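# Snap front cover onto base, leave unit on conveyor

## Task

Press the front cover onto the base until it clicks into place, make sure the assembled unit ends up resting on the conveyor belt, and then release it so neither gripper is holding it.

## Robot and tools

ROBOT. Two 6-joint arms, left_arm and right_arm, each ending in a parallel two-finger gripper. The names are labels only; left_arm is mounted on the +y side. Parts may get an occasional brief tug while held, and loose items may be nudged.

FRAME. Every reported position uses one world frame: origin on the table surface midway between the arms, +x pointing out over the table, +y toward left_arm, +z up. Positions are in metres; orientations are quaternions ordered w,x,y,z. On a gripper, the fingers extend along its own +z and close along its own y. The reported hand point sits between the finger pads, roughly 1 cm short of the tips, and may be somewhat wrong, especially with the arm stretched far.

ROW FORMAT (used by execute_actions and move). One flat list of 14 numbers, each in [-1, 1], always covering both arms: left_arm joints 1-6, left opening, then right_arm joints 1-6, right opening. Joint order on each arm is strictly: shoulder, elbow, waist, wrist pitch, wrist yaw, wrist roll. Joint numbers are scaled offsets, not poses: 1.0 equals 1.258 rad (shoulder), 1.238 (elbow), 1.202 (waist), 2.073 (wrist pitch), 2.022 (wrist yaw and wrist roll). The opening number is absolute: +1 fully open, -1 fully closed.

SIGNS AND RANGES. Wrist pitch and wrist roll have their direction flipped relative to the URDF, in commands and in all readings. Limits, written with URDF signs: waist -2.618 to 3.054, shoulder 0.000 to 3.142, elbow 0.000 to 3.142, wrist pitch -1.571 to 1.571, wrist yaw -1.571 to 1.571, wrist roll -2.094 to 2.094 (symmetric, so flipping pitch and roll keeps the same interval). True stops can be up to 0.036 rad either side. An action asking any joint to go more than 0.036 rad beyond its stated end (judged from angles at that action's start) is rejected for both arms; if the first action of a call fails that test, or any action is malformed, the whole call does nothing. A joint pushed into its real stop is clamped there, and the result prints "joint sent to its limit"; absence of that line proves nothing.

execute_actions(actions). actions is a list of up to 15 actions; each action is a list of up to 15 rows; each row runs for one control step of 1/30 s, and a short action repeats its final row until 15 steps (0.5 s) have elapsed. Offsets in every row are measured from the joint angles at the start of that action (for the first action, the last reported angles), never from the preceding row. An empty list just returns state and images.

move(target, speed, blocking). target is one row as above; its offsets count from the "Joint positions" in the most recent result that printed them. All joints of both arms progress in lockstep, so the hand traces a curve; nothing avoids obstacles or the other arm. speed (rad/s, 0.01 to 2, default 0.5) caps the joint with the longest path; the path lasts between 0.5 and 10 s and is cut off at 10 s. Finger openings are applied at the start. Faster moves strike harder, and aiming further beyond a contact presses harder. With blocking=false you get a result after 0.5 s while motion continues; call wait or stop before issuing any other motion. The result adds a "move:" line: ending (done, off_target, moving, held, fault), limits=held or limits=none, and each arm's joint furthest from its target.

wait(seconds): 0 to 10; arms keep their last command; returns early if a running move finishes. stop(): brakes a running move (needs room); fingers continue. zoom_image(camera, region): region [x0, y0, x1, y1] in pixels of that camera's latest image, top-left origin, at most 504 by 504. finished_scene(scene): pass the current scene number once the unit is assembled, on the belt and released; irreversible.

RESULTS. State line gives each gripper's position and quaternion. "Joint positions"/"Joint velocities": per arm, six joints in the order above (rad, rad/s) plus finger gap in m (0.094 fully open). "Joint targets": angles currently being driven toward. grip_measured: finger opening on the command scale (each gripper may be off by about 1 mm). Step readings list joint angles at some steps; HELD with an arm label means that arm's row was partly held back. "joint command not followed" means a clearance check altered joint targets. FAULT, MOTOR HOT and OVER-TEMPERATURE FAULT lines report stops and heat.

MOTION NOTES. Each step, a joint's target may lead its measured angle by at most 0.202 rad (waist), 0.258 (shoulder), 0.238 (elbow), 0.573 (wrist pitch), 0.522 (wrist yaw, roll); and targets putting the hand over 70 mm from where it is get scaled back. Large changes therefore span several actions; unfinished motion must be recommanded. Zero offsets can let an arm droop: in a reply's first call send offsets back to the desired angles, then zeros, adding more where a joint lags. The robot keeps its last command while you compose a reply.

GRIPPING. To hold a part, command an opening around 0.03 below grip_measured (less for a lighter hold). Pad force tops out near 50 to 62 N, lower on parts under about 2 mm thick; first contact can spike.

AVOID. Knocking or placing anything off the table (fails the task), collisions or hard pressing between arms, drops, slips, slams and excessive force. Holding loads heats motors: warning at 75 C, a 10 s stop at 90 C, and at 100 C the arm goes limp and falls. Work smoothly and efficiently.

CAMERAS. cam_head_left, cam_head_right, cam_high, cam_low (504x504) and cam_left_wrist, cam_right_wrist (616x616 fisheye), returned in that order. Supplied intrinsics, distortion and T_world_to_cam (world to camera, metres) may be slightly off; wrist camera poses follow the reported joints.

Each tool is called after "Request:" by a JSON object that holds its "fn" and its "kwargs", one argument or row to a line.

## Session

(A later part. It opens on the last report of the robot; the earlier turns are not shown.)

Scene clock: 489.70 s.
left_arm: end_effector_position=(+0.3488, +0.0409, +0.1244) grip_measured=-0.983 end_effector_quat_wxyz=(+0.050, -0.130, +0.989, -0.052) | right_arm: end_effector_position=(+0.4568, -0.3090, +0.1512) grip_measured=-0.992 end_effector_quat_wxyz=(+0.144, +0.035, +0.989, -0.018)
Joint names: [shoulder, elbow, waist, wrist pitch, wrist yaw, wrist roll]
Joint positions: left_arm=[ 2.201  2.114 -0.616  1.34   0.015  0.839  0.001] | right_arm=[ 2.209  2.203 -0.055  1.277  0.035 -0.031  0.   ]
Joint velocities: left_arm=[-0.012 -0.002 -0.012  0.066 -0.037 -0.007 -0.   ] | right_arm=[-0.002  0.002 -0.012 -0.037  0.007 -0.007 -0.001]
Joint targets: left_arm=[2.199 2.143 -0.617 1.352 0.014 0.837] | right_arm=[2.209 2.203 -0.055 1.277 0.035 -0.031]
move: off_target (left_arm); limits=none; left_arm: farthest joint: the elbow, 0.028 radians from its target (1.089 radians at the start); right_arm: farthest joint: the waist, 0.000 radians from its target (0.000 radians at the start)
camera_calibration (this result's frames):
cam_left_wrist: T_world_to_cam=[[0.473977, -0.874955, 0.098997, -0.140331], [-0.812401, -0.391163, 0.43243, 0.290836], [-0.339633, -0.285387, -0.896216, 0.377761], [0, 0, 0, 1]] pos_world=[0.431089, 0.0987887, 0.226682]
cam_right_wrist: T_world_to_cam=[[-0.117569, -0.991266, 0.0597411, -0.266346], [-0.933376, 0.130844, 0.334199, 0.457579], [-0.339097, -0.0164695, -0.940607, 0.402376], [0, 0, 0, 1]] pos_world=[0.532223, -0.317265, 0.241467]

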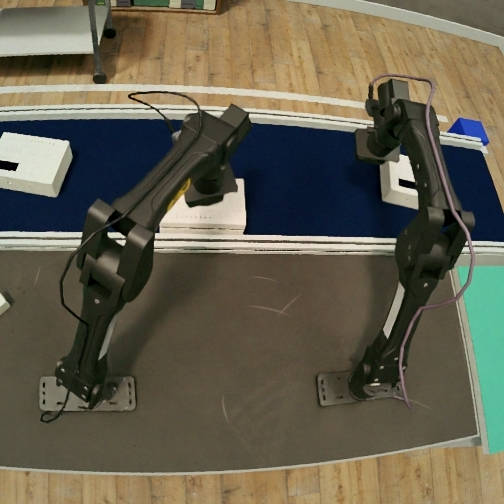

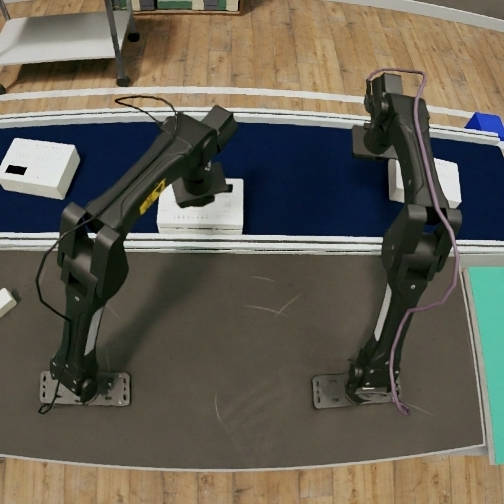

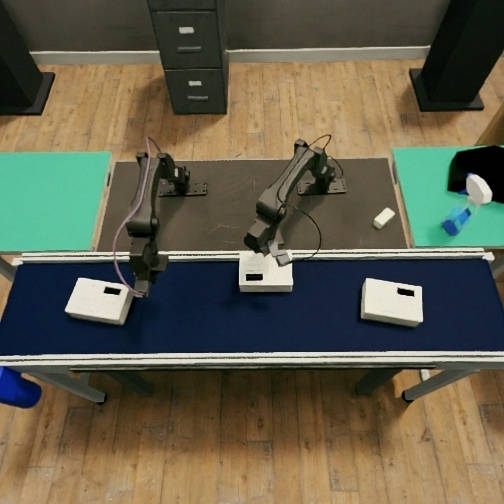

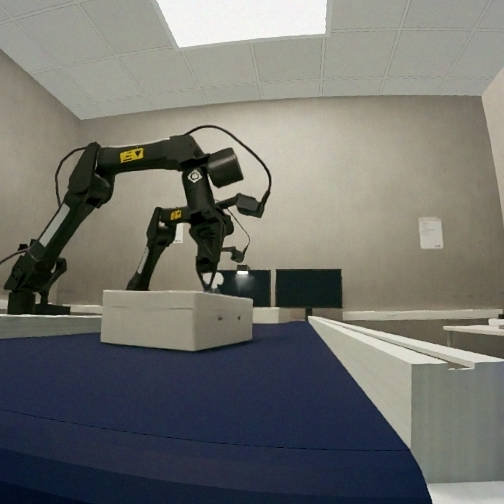

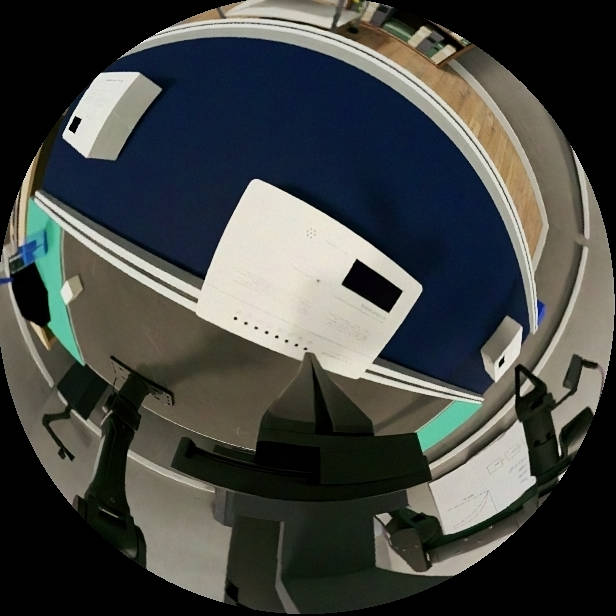

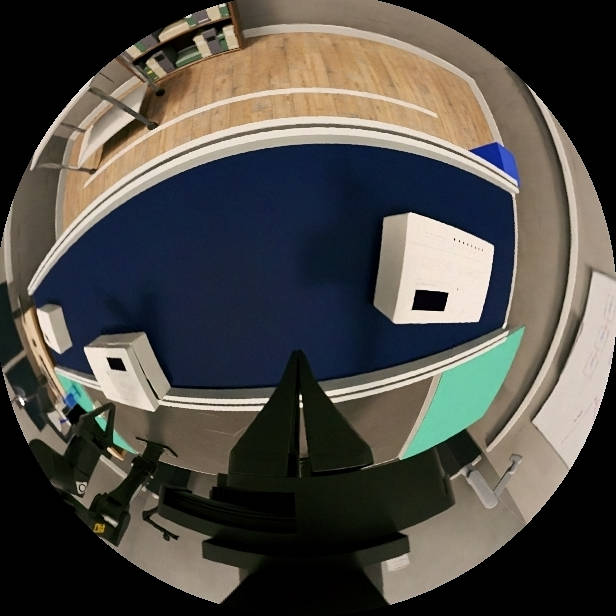

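Request:
{"fn": "move", "kwargs": {
  "target": [0.2,-0.06,0.02,0,0,0,-1,0,0,0,0,0,0,-1],
  "speed": 0.1
}}

Request:
{"fn": "move", "kwargs": {
  "target": [-0.2,0,0,0,0,0,-1,0,0,0,0,0,0,-1]
}}

Request:
{"fn": "zoom_image", "kwargs": {
  "camera": "cam_right_wrist",
  "region": [70,320,190,420]
}}

Request:
{"fn": "zoom_image", "kwargs": {
  "camera": "cam_head_right",
  "region": [140,155,270,250]
}}

Scene clock: 497.30 s.
left_arm: end_effector_position=(+0.3453, +0.0437, +0.0868) grip_measured=-0.983 end_effector_quat_wxyz=(+0.005, -0.136, +0.990, -0.032) | right_arm: end_effector_position=(+0.4568, -0.3090, +0.1512) grip_measured=-0.992 end_effector_quat_wxyz=(+0.144, +0.035, +0.989, -0.018)
Joint names: [shoulder, elbow, waist, wrist pitch, wrist yaw, wrist roll]
Joint positions: left_arm=[ 2.279  2.102 -0.604  1.344  0.043  0.839  0.001] | right_arm=[ 2.209  2.203 -0.055  1.277  0.035 -0.031  0.   ]
Joint velocities: left_arm=[-0.022  0.002 -0.007  0.051  0.007  0.007  0.001] | right_arm=[-0.017 -0.027  0.007 -0.022 -0.066  0.007 -0.   ]
Joint targets: left_arm=[2.416 2.053 -0.594 1.341 0.021 0.839] | right_arm=[2.209 2.203 -0.055 1.277 0.035 -0.031]
move: off_target (left_arm); limits=none; left_arm: farthest joint: the shoulder, 0.173 radians from its target (0.251 radians at the start); right_arm: farthest joint: the waist, 0.000 radians from its target (0.000 radians at the start)
camera_calibration (this result's frames):
cam_left_wrist: T_world_to_cam=[[0.488025, -0.872318, 0.0298773, -0.131405], [-0.7651, -0.411065, 0.495629, 0.28433], [-0.420065, -0.264738, -0.86802, 0.368116], [0, 0, 0, 1]] pos_world=[0.436303, 0.0997058, 0.182536]
cam_right_wrist: T_world_to_cam=[[-0.117569, -0.991266, 0.0597411, -0.266346], [-0.933376, 0.130844, 0.334199, 0.457579], [-0.339097, -0.0164695, -0.940607, 0.402376], [0, 0, 0, 1]] pos_world=[0.532223, -0.317265, 0.241467]

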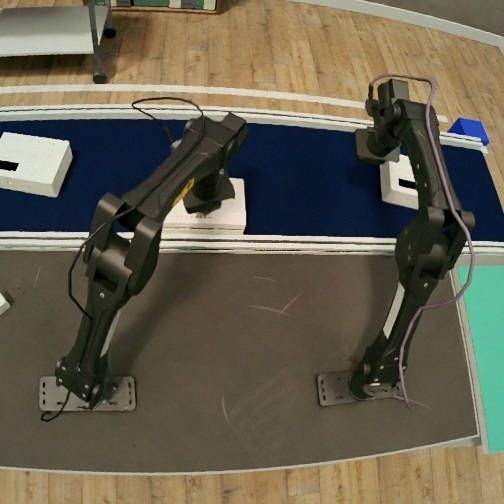

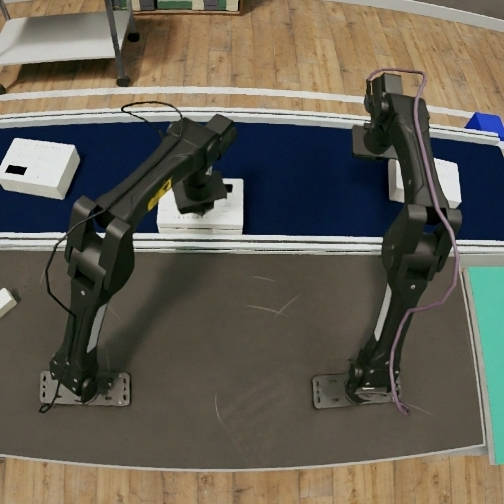

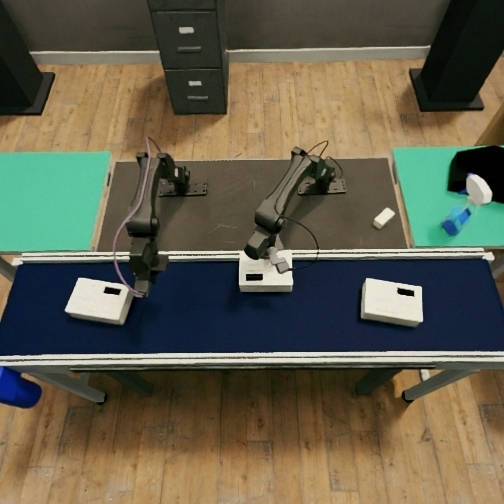

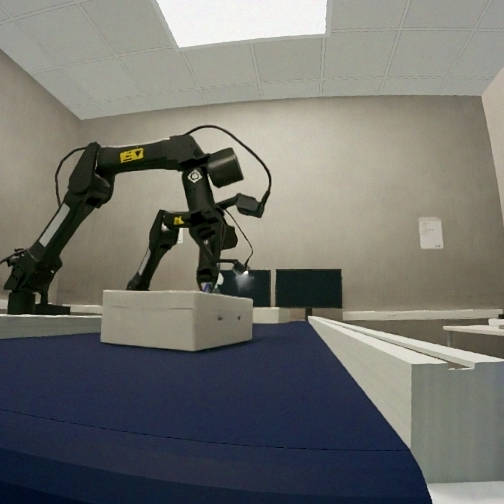

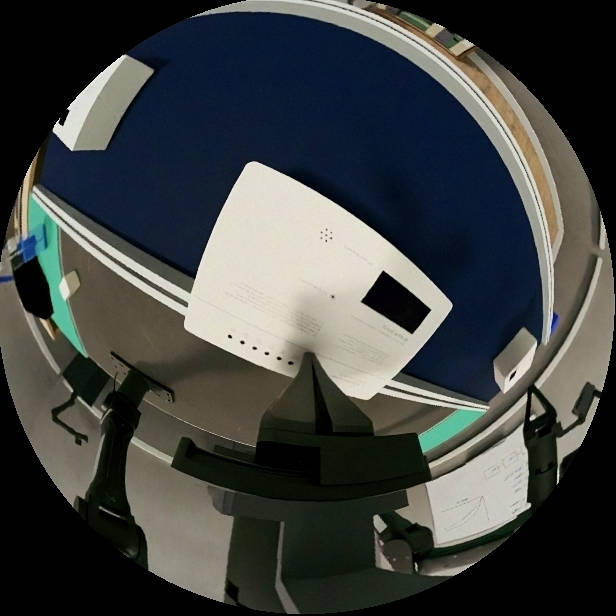

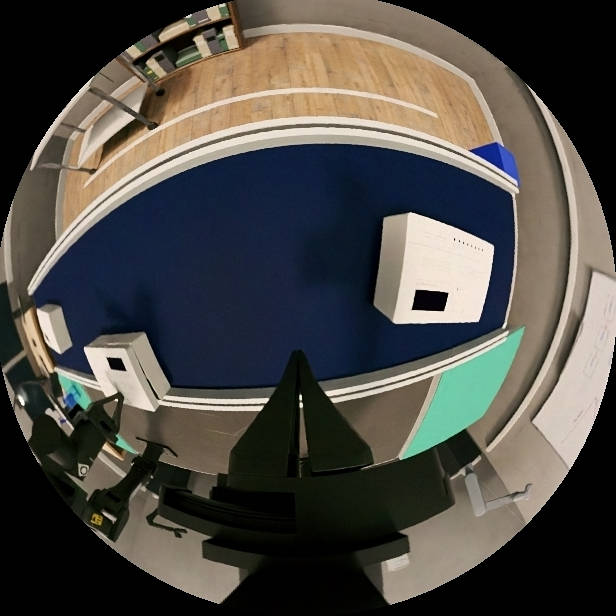

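Scene clock: 498.23 s.
left_arm: end_effector_position=(+0.3403, +0.0467, +0.1923) grip_measured=-0.983 end_effector_quat_wxyz=(+0.097, -0.132, +0.980, -0.110) | right_arm: end_effector_position=(+0.4568, -0.3090, +0.1512) grip_measured=-0.992 end_effector_quat_wxyz=(+0.144, +0.035, +0.989, -0.018)
Joint names: [shoulder, elbow, waist, wrist pitch, wrist yaw, wrist roll]
Joint positions: left_arm=[ 2.035  2.099 -0.604  1.344  0.043  0.839  0.001] | right_arm=[ 2.209  2.203 -0.055  1.277  0.035 -0.031  0.   ]
Joint velocities: left_arm=[-0.012 -0.017 -0.007  0.022 -0.007  0.081 -0.   ] | right_arm=[-0.027  0.017 -0.002  0.037 -0.022  0.051 -0.001]
Joint targets: left_arm=[2.028 2.102 -0.604 1.344 0.043 0.839] | right_arm=[2.209 2.203 -0.055 1.277 0.035 -0.031]
move: done; limits=none; left_arm: farthest joint: the shoulder, 0.008 radians from its target (0.252 radians at the start); right_arm: farthest joint: the waist, 0.000 radians from its target (0.000 radians at the start)
camera_calibration (this result's frames):
cam_left_wrist: T_world_to_cam=[[0.460425, -0.854857, 0.239224, -0.161254], [-0.854589, -0.35394, 0.380004, 0.279523], [-0.240178, -0.379402, -0.893515, 0.407426], [0, 0, 0, 1]] pos_world=[0.410977, 0.115663, 0.296397]
cam_right_wrist: T_world_to_cam=[[-0.117569, -0.991266, 0.0597411, -0.266346], [-0.933376, 0.130844, 0.334199, 0.457579], [-0.339097, -0.0164695, -0.940607, 0.402376], [0, 0, 0, 1]] pos_world=[0.532223, -0.317265, 0.241467]

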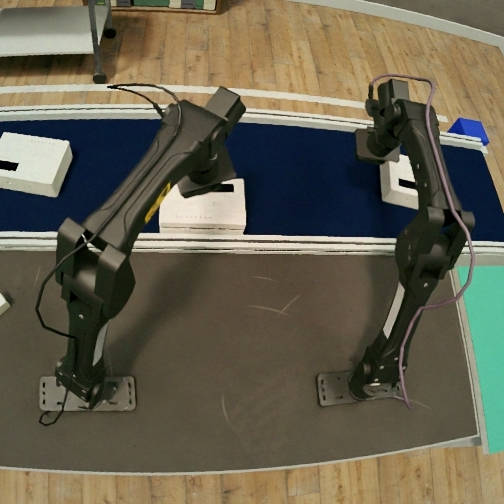

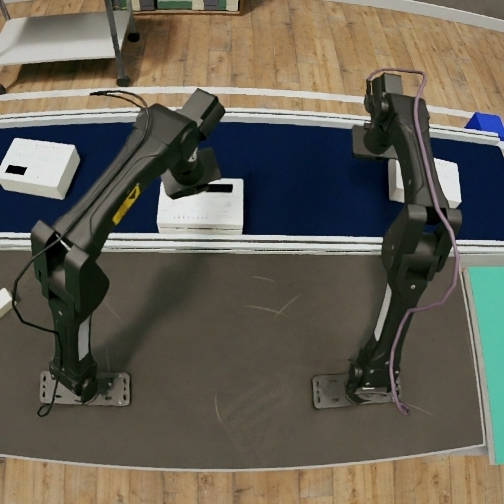

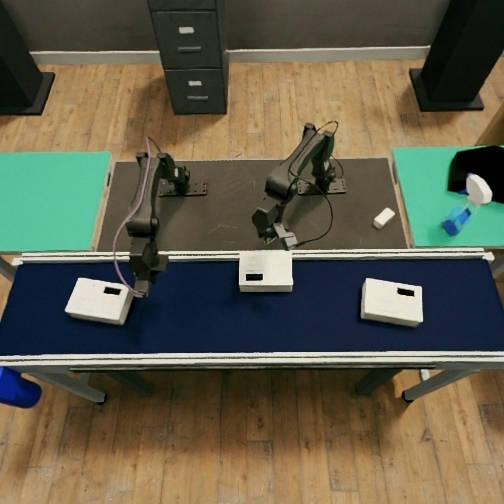

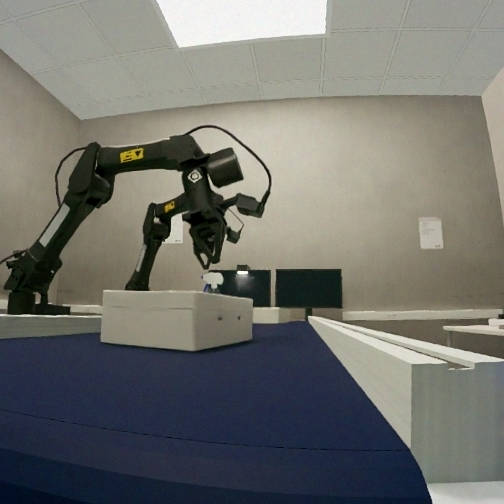

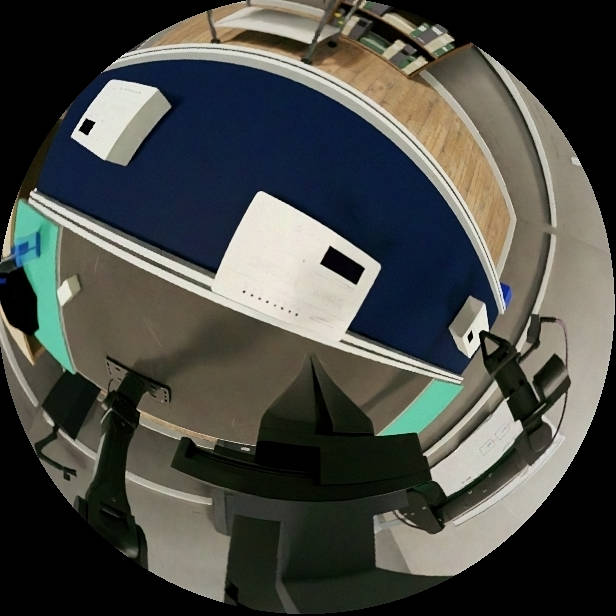

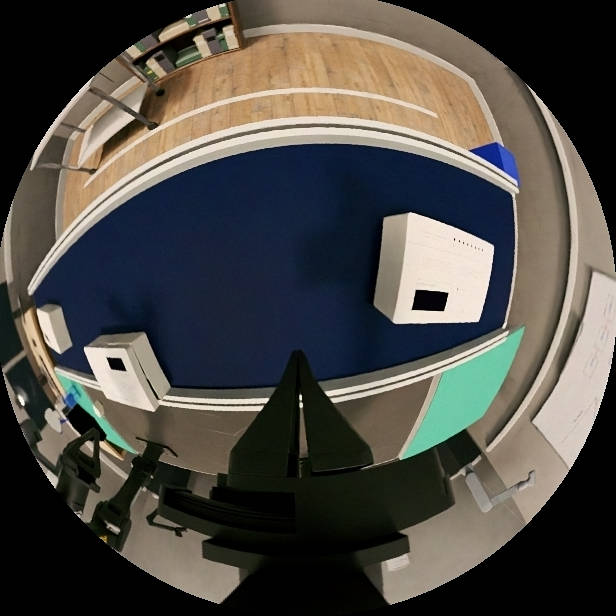

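Region (70, 320, 190, 420) of cam_right_wrist's 616x616 image, scaled by 4.200, with more detail than that image has.

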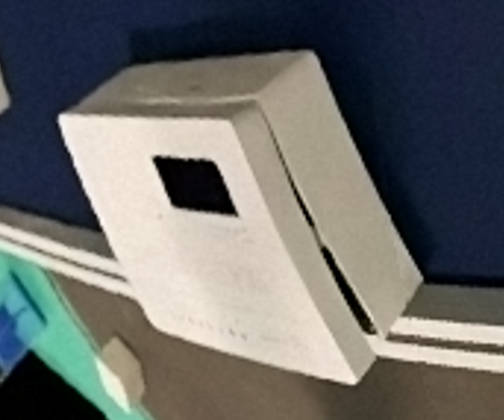

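Region (140, 155, 270, 250) of cam_head_right's 504x504 image, scaled by 3.877, with more detail than that image has; it fills the top 368 rows of this view, and the rest is white.

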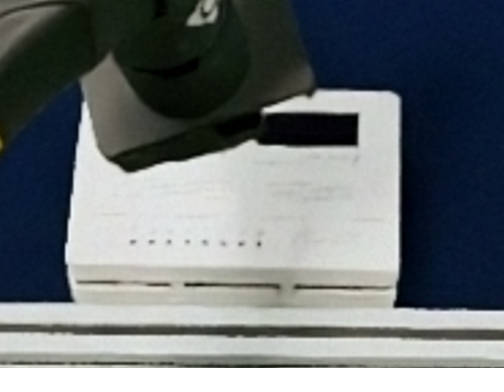

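Request:
{"fn": "move", "kwargs": {
  "target": [0.21,0,0,0.02,0,0,-1,0,0,0,0,0,0,-1],
  "speed": 0.15
}}

Request:
{"fn": "move", "kwargs": {
  "target": [0.12,0,0.04,-0.08,0,0,-1,0,0,0,0,0,0,-1],
  "speed": 0.06
}}

Request:
{"fn": "zoom_image", "kwargs": {
  "camera": "cam_right_wrist",
  "region": [70,320,190,420]
}}

Scene clock: 506.53 s.
left_arm: end_effector_position=(+0.3395, +0.0471, +0.0908) grip_measured=-0.983 end_effector_quat_wxyz=(-0.002, -0.136, +0.990, -0.027) | right_arm: end_effector_position=(+0.4568, -0.3090, +0.1512) grip_measured=-0.992 end_effector_quat_wxyz=(+0.144, +0.035, +0.989, -0.018)
Joint names: [shoulder, elbow, waist, wrist pitch, wrist yaw, wrist roll]
Joint positions: left_arm=[ 2.268  2.099 -0.604  1.37   0.044  0.839  0.001] | right_arm=[ 2.209  2.203 -0.055  1.277  0.035 -0.031  0.   ]
Joint velocities: left_arm=[-0.002 -0.007  0.027 -0.022  0.007 -0.051  0.001] | right_arm=[-0.012 -0.002 -0.012  0.037  0.007 -0.037  0.001]
Joint targets: left_arm=[2.299 2.099 -0.604 1.386 0.043 0.839] | right_arm=[2.209 2.203 -0.055 1.277 0.035 -0.031]
move: off_target (left_arm); limits=none; left_arm: farthest joint: the shoulder, 0.031 radians from its target (0.264 radians at the start); right_arm: farthest joint: the waist, 0.000 radians from its target (0.000 radians at the start)
camera_calibration (this result's frames):
cam_left_wrist: T_world_to_cam=[[0.488325, -0.872527, 0.0153295, -0.124557], [-0.757566, -0.415135, 0.503743, 0.276292], [-0.433165, -0.257603, -0.863718, 0.373746], [0, 0, 0, 1]] pos_world=[0.432027, 0.102298, 0.185541]
cam_right_wrist: T_world_to_cam=[[-0.117569, -0.991266, 0.0597411, -0.266346], [-0.933376, 0.130844, 0.334199, 0.457579], [-0.339097, -0.0164695, -0.940607, 0.402376], [0, 0, 0, 1]] pos_world=[0.532223, -0.317265, 0.241467]

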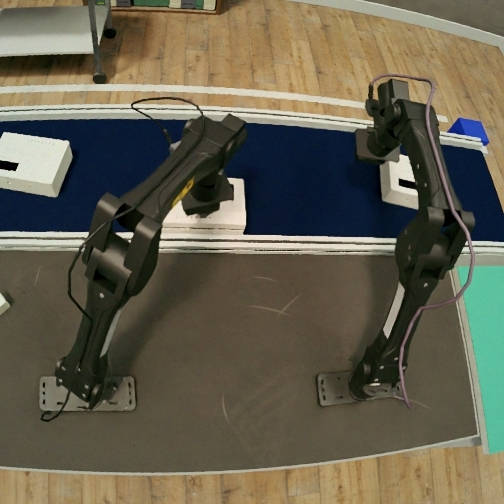

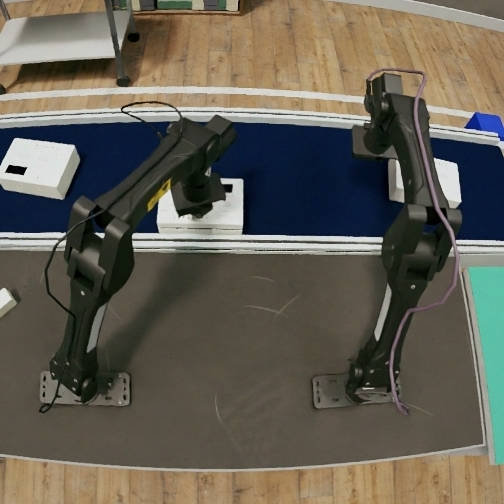

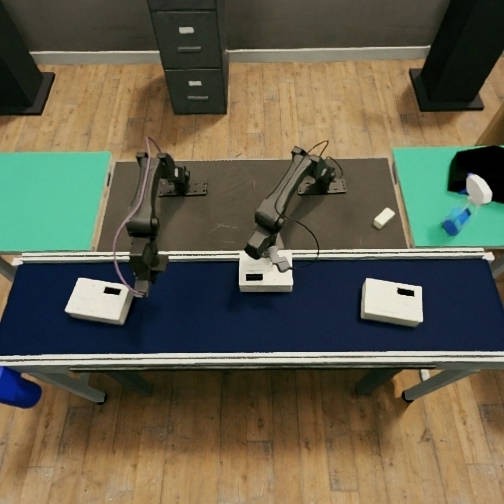

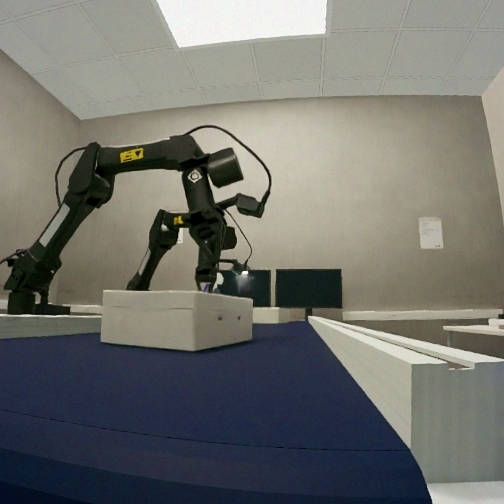

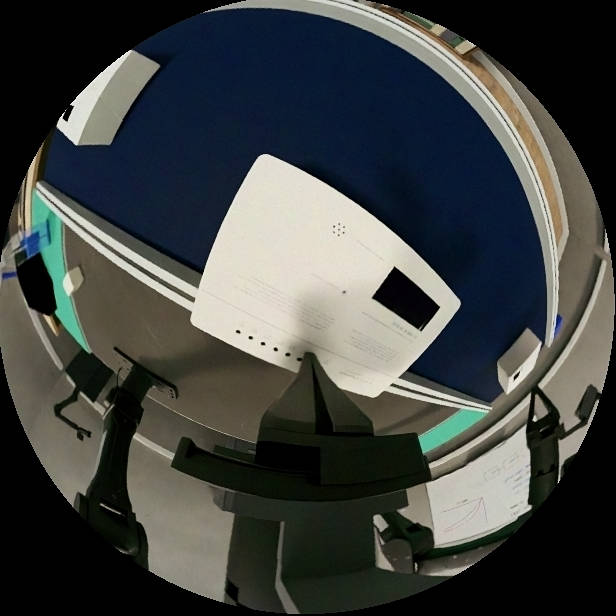

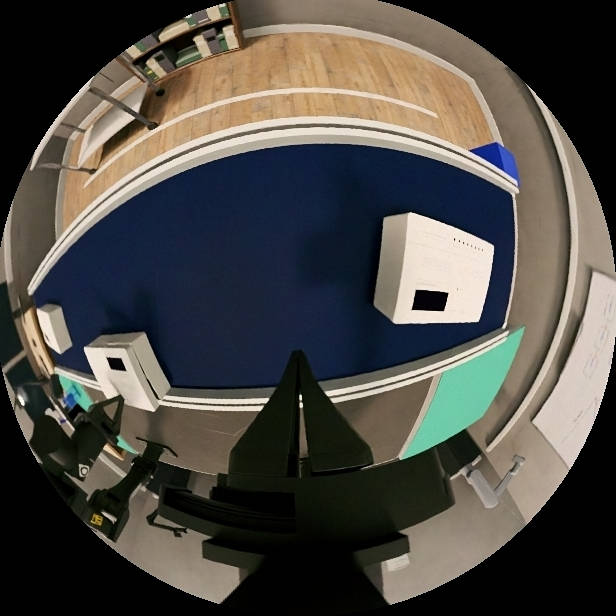

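Scene clock: 510.17 s.
left_arm: end_effector_position=(+0.3600, +0.0433, +0.0866) grip_measured=-0.983 end_effector_quat_wxyz=(+0.002, -0.152, +0.986, -0.064) | right_arm: end_effector_position=(+0.4568, -0.3090, +0.1512) grip_measured=-0.992 end_effector_quat_wxyz=(+0.144, +0.035, +0.989, -0.018)
Joint names: [shoulder, elbow, waist, wrist pitch, wrist yaw, wrist roll]
Joint positions: left_arm=[ 2.3    2.132 -0.567  1.319  0.097  0.839  0.001] | right_arm=[ 2.209  2.203 -0.055  1.277  0.035 -0.031  0.   ]
Joint velocities: left_arm=[ 0.002  0.002  0.002 -0.037  0.007  0.007 -0.001] | right_arm=[ 0.002  0.007 -0.007  0.022  0.037  0.022 -0.   ]
Joint targets: left_arm=[2.419 2.099 -0.556 1.204 0.044 0.839] | right_arm=[2.209 2.203 -0.055 1.277 0.035 -0.031]
move: off_target (left_arm); limits=none; left_arm: farthest joint: the shoulder, 0.119 radians from its target (0.151 radians at the start); right_arm: farthest joint: the waist, 0.000 radians from its target (0.000 radians at the start)
camera_calibration (this result's frames):
cam_left_wrist: T_world_to_cam=[[0.516459, -0.852061, 0.0852156, -0.154824], [-0.752206, -0.403863, 0.520655, 0.288456], [-0.409214, -0.332996, -0.849504, 0.371471], [0, 0, 0, 1]] pos_world=[0.44895, 0.108276, 0.178573]
cam_right_wrist: T_world_to_cam=[[-0.117569, -0.991266, 0.0597411, -0.266346], [-0.933376, 0.130844, 0.334199, 0.457579], [-0.339097, -0.0164695, -0.940607, 0.402376], [0, 0, 0, 1]] pos_world=[0.532223, -0.317265, 0.241467]

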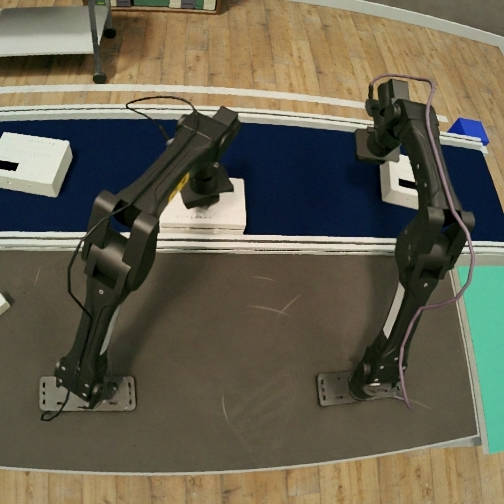

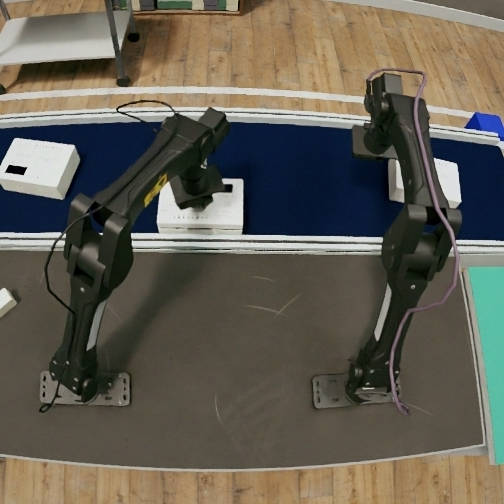

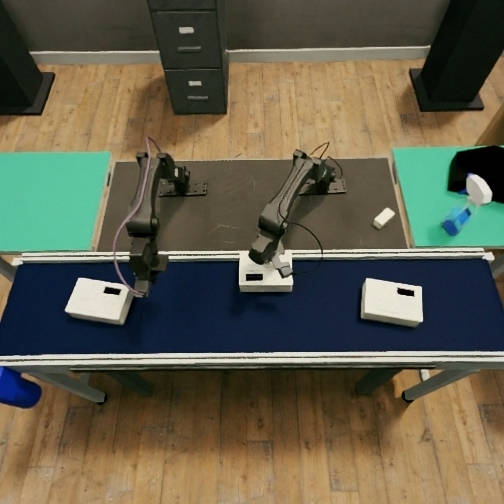

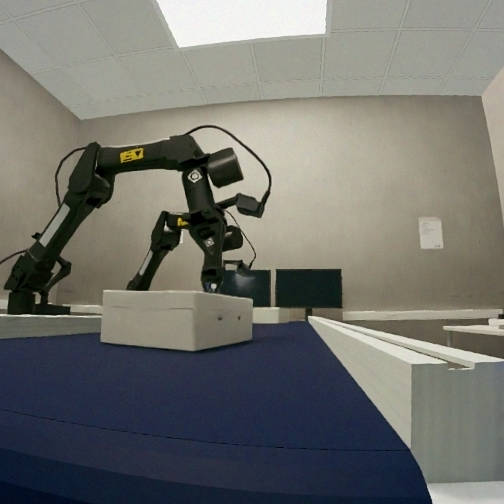

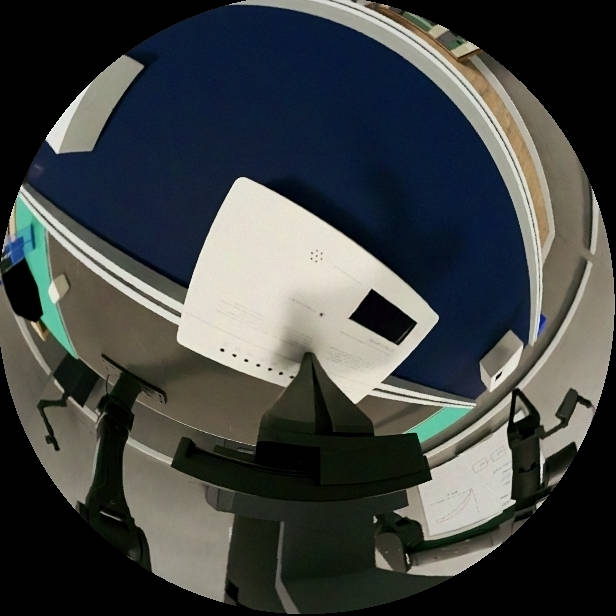

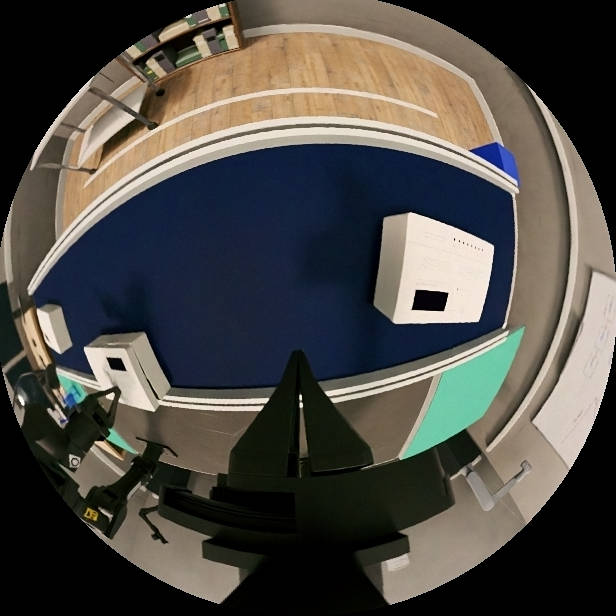

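Region (70, 320, 190, 420) of cam_right_wrist's 616x616 image, scaled by 4.200, with more detail than that image has.

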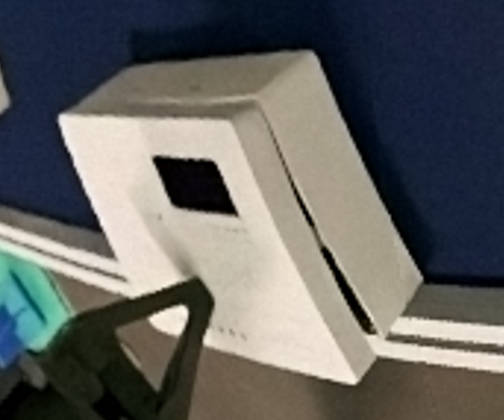

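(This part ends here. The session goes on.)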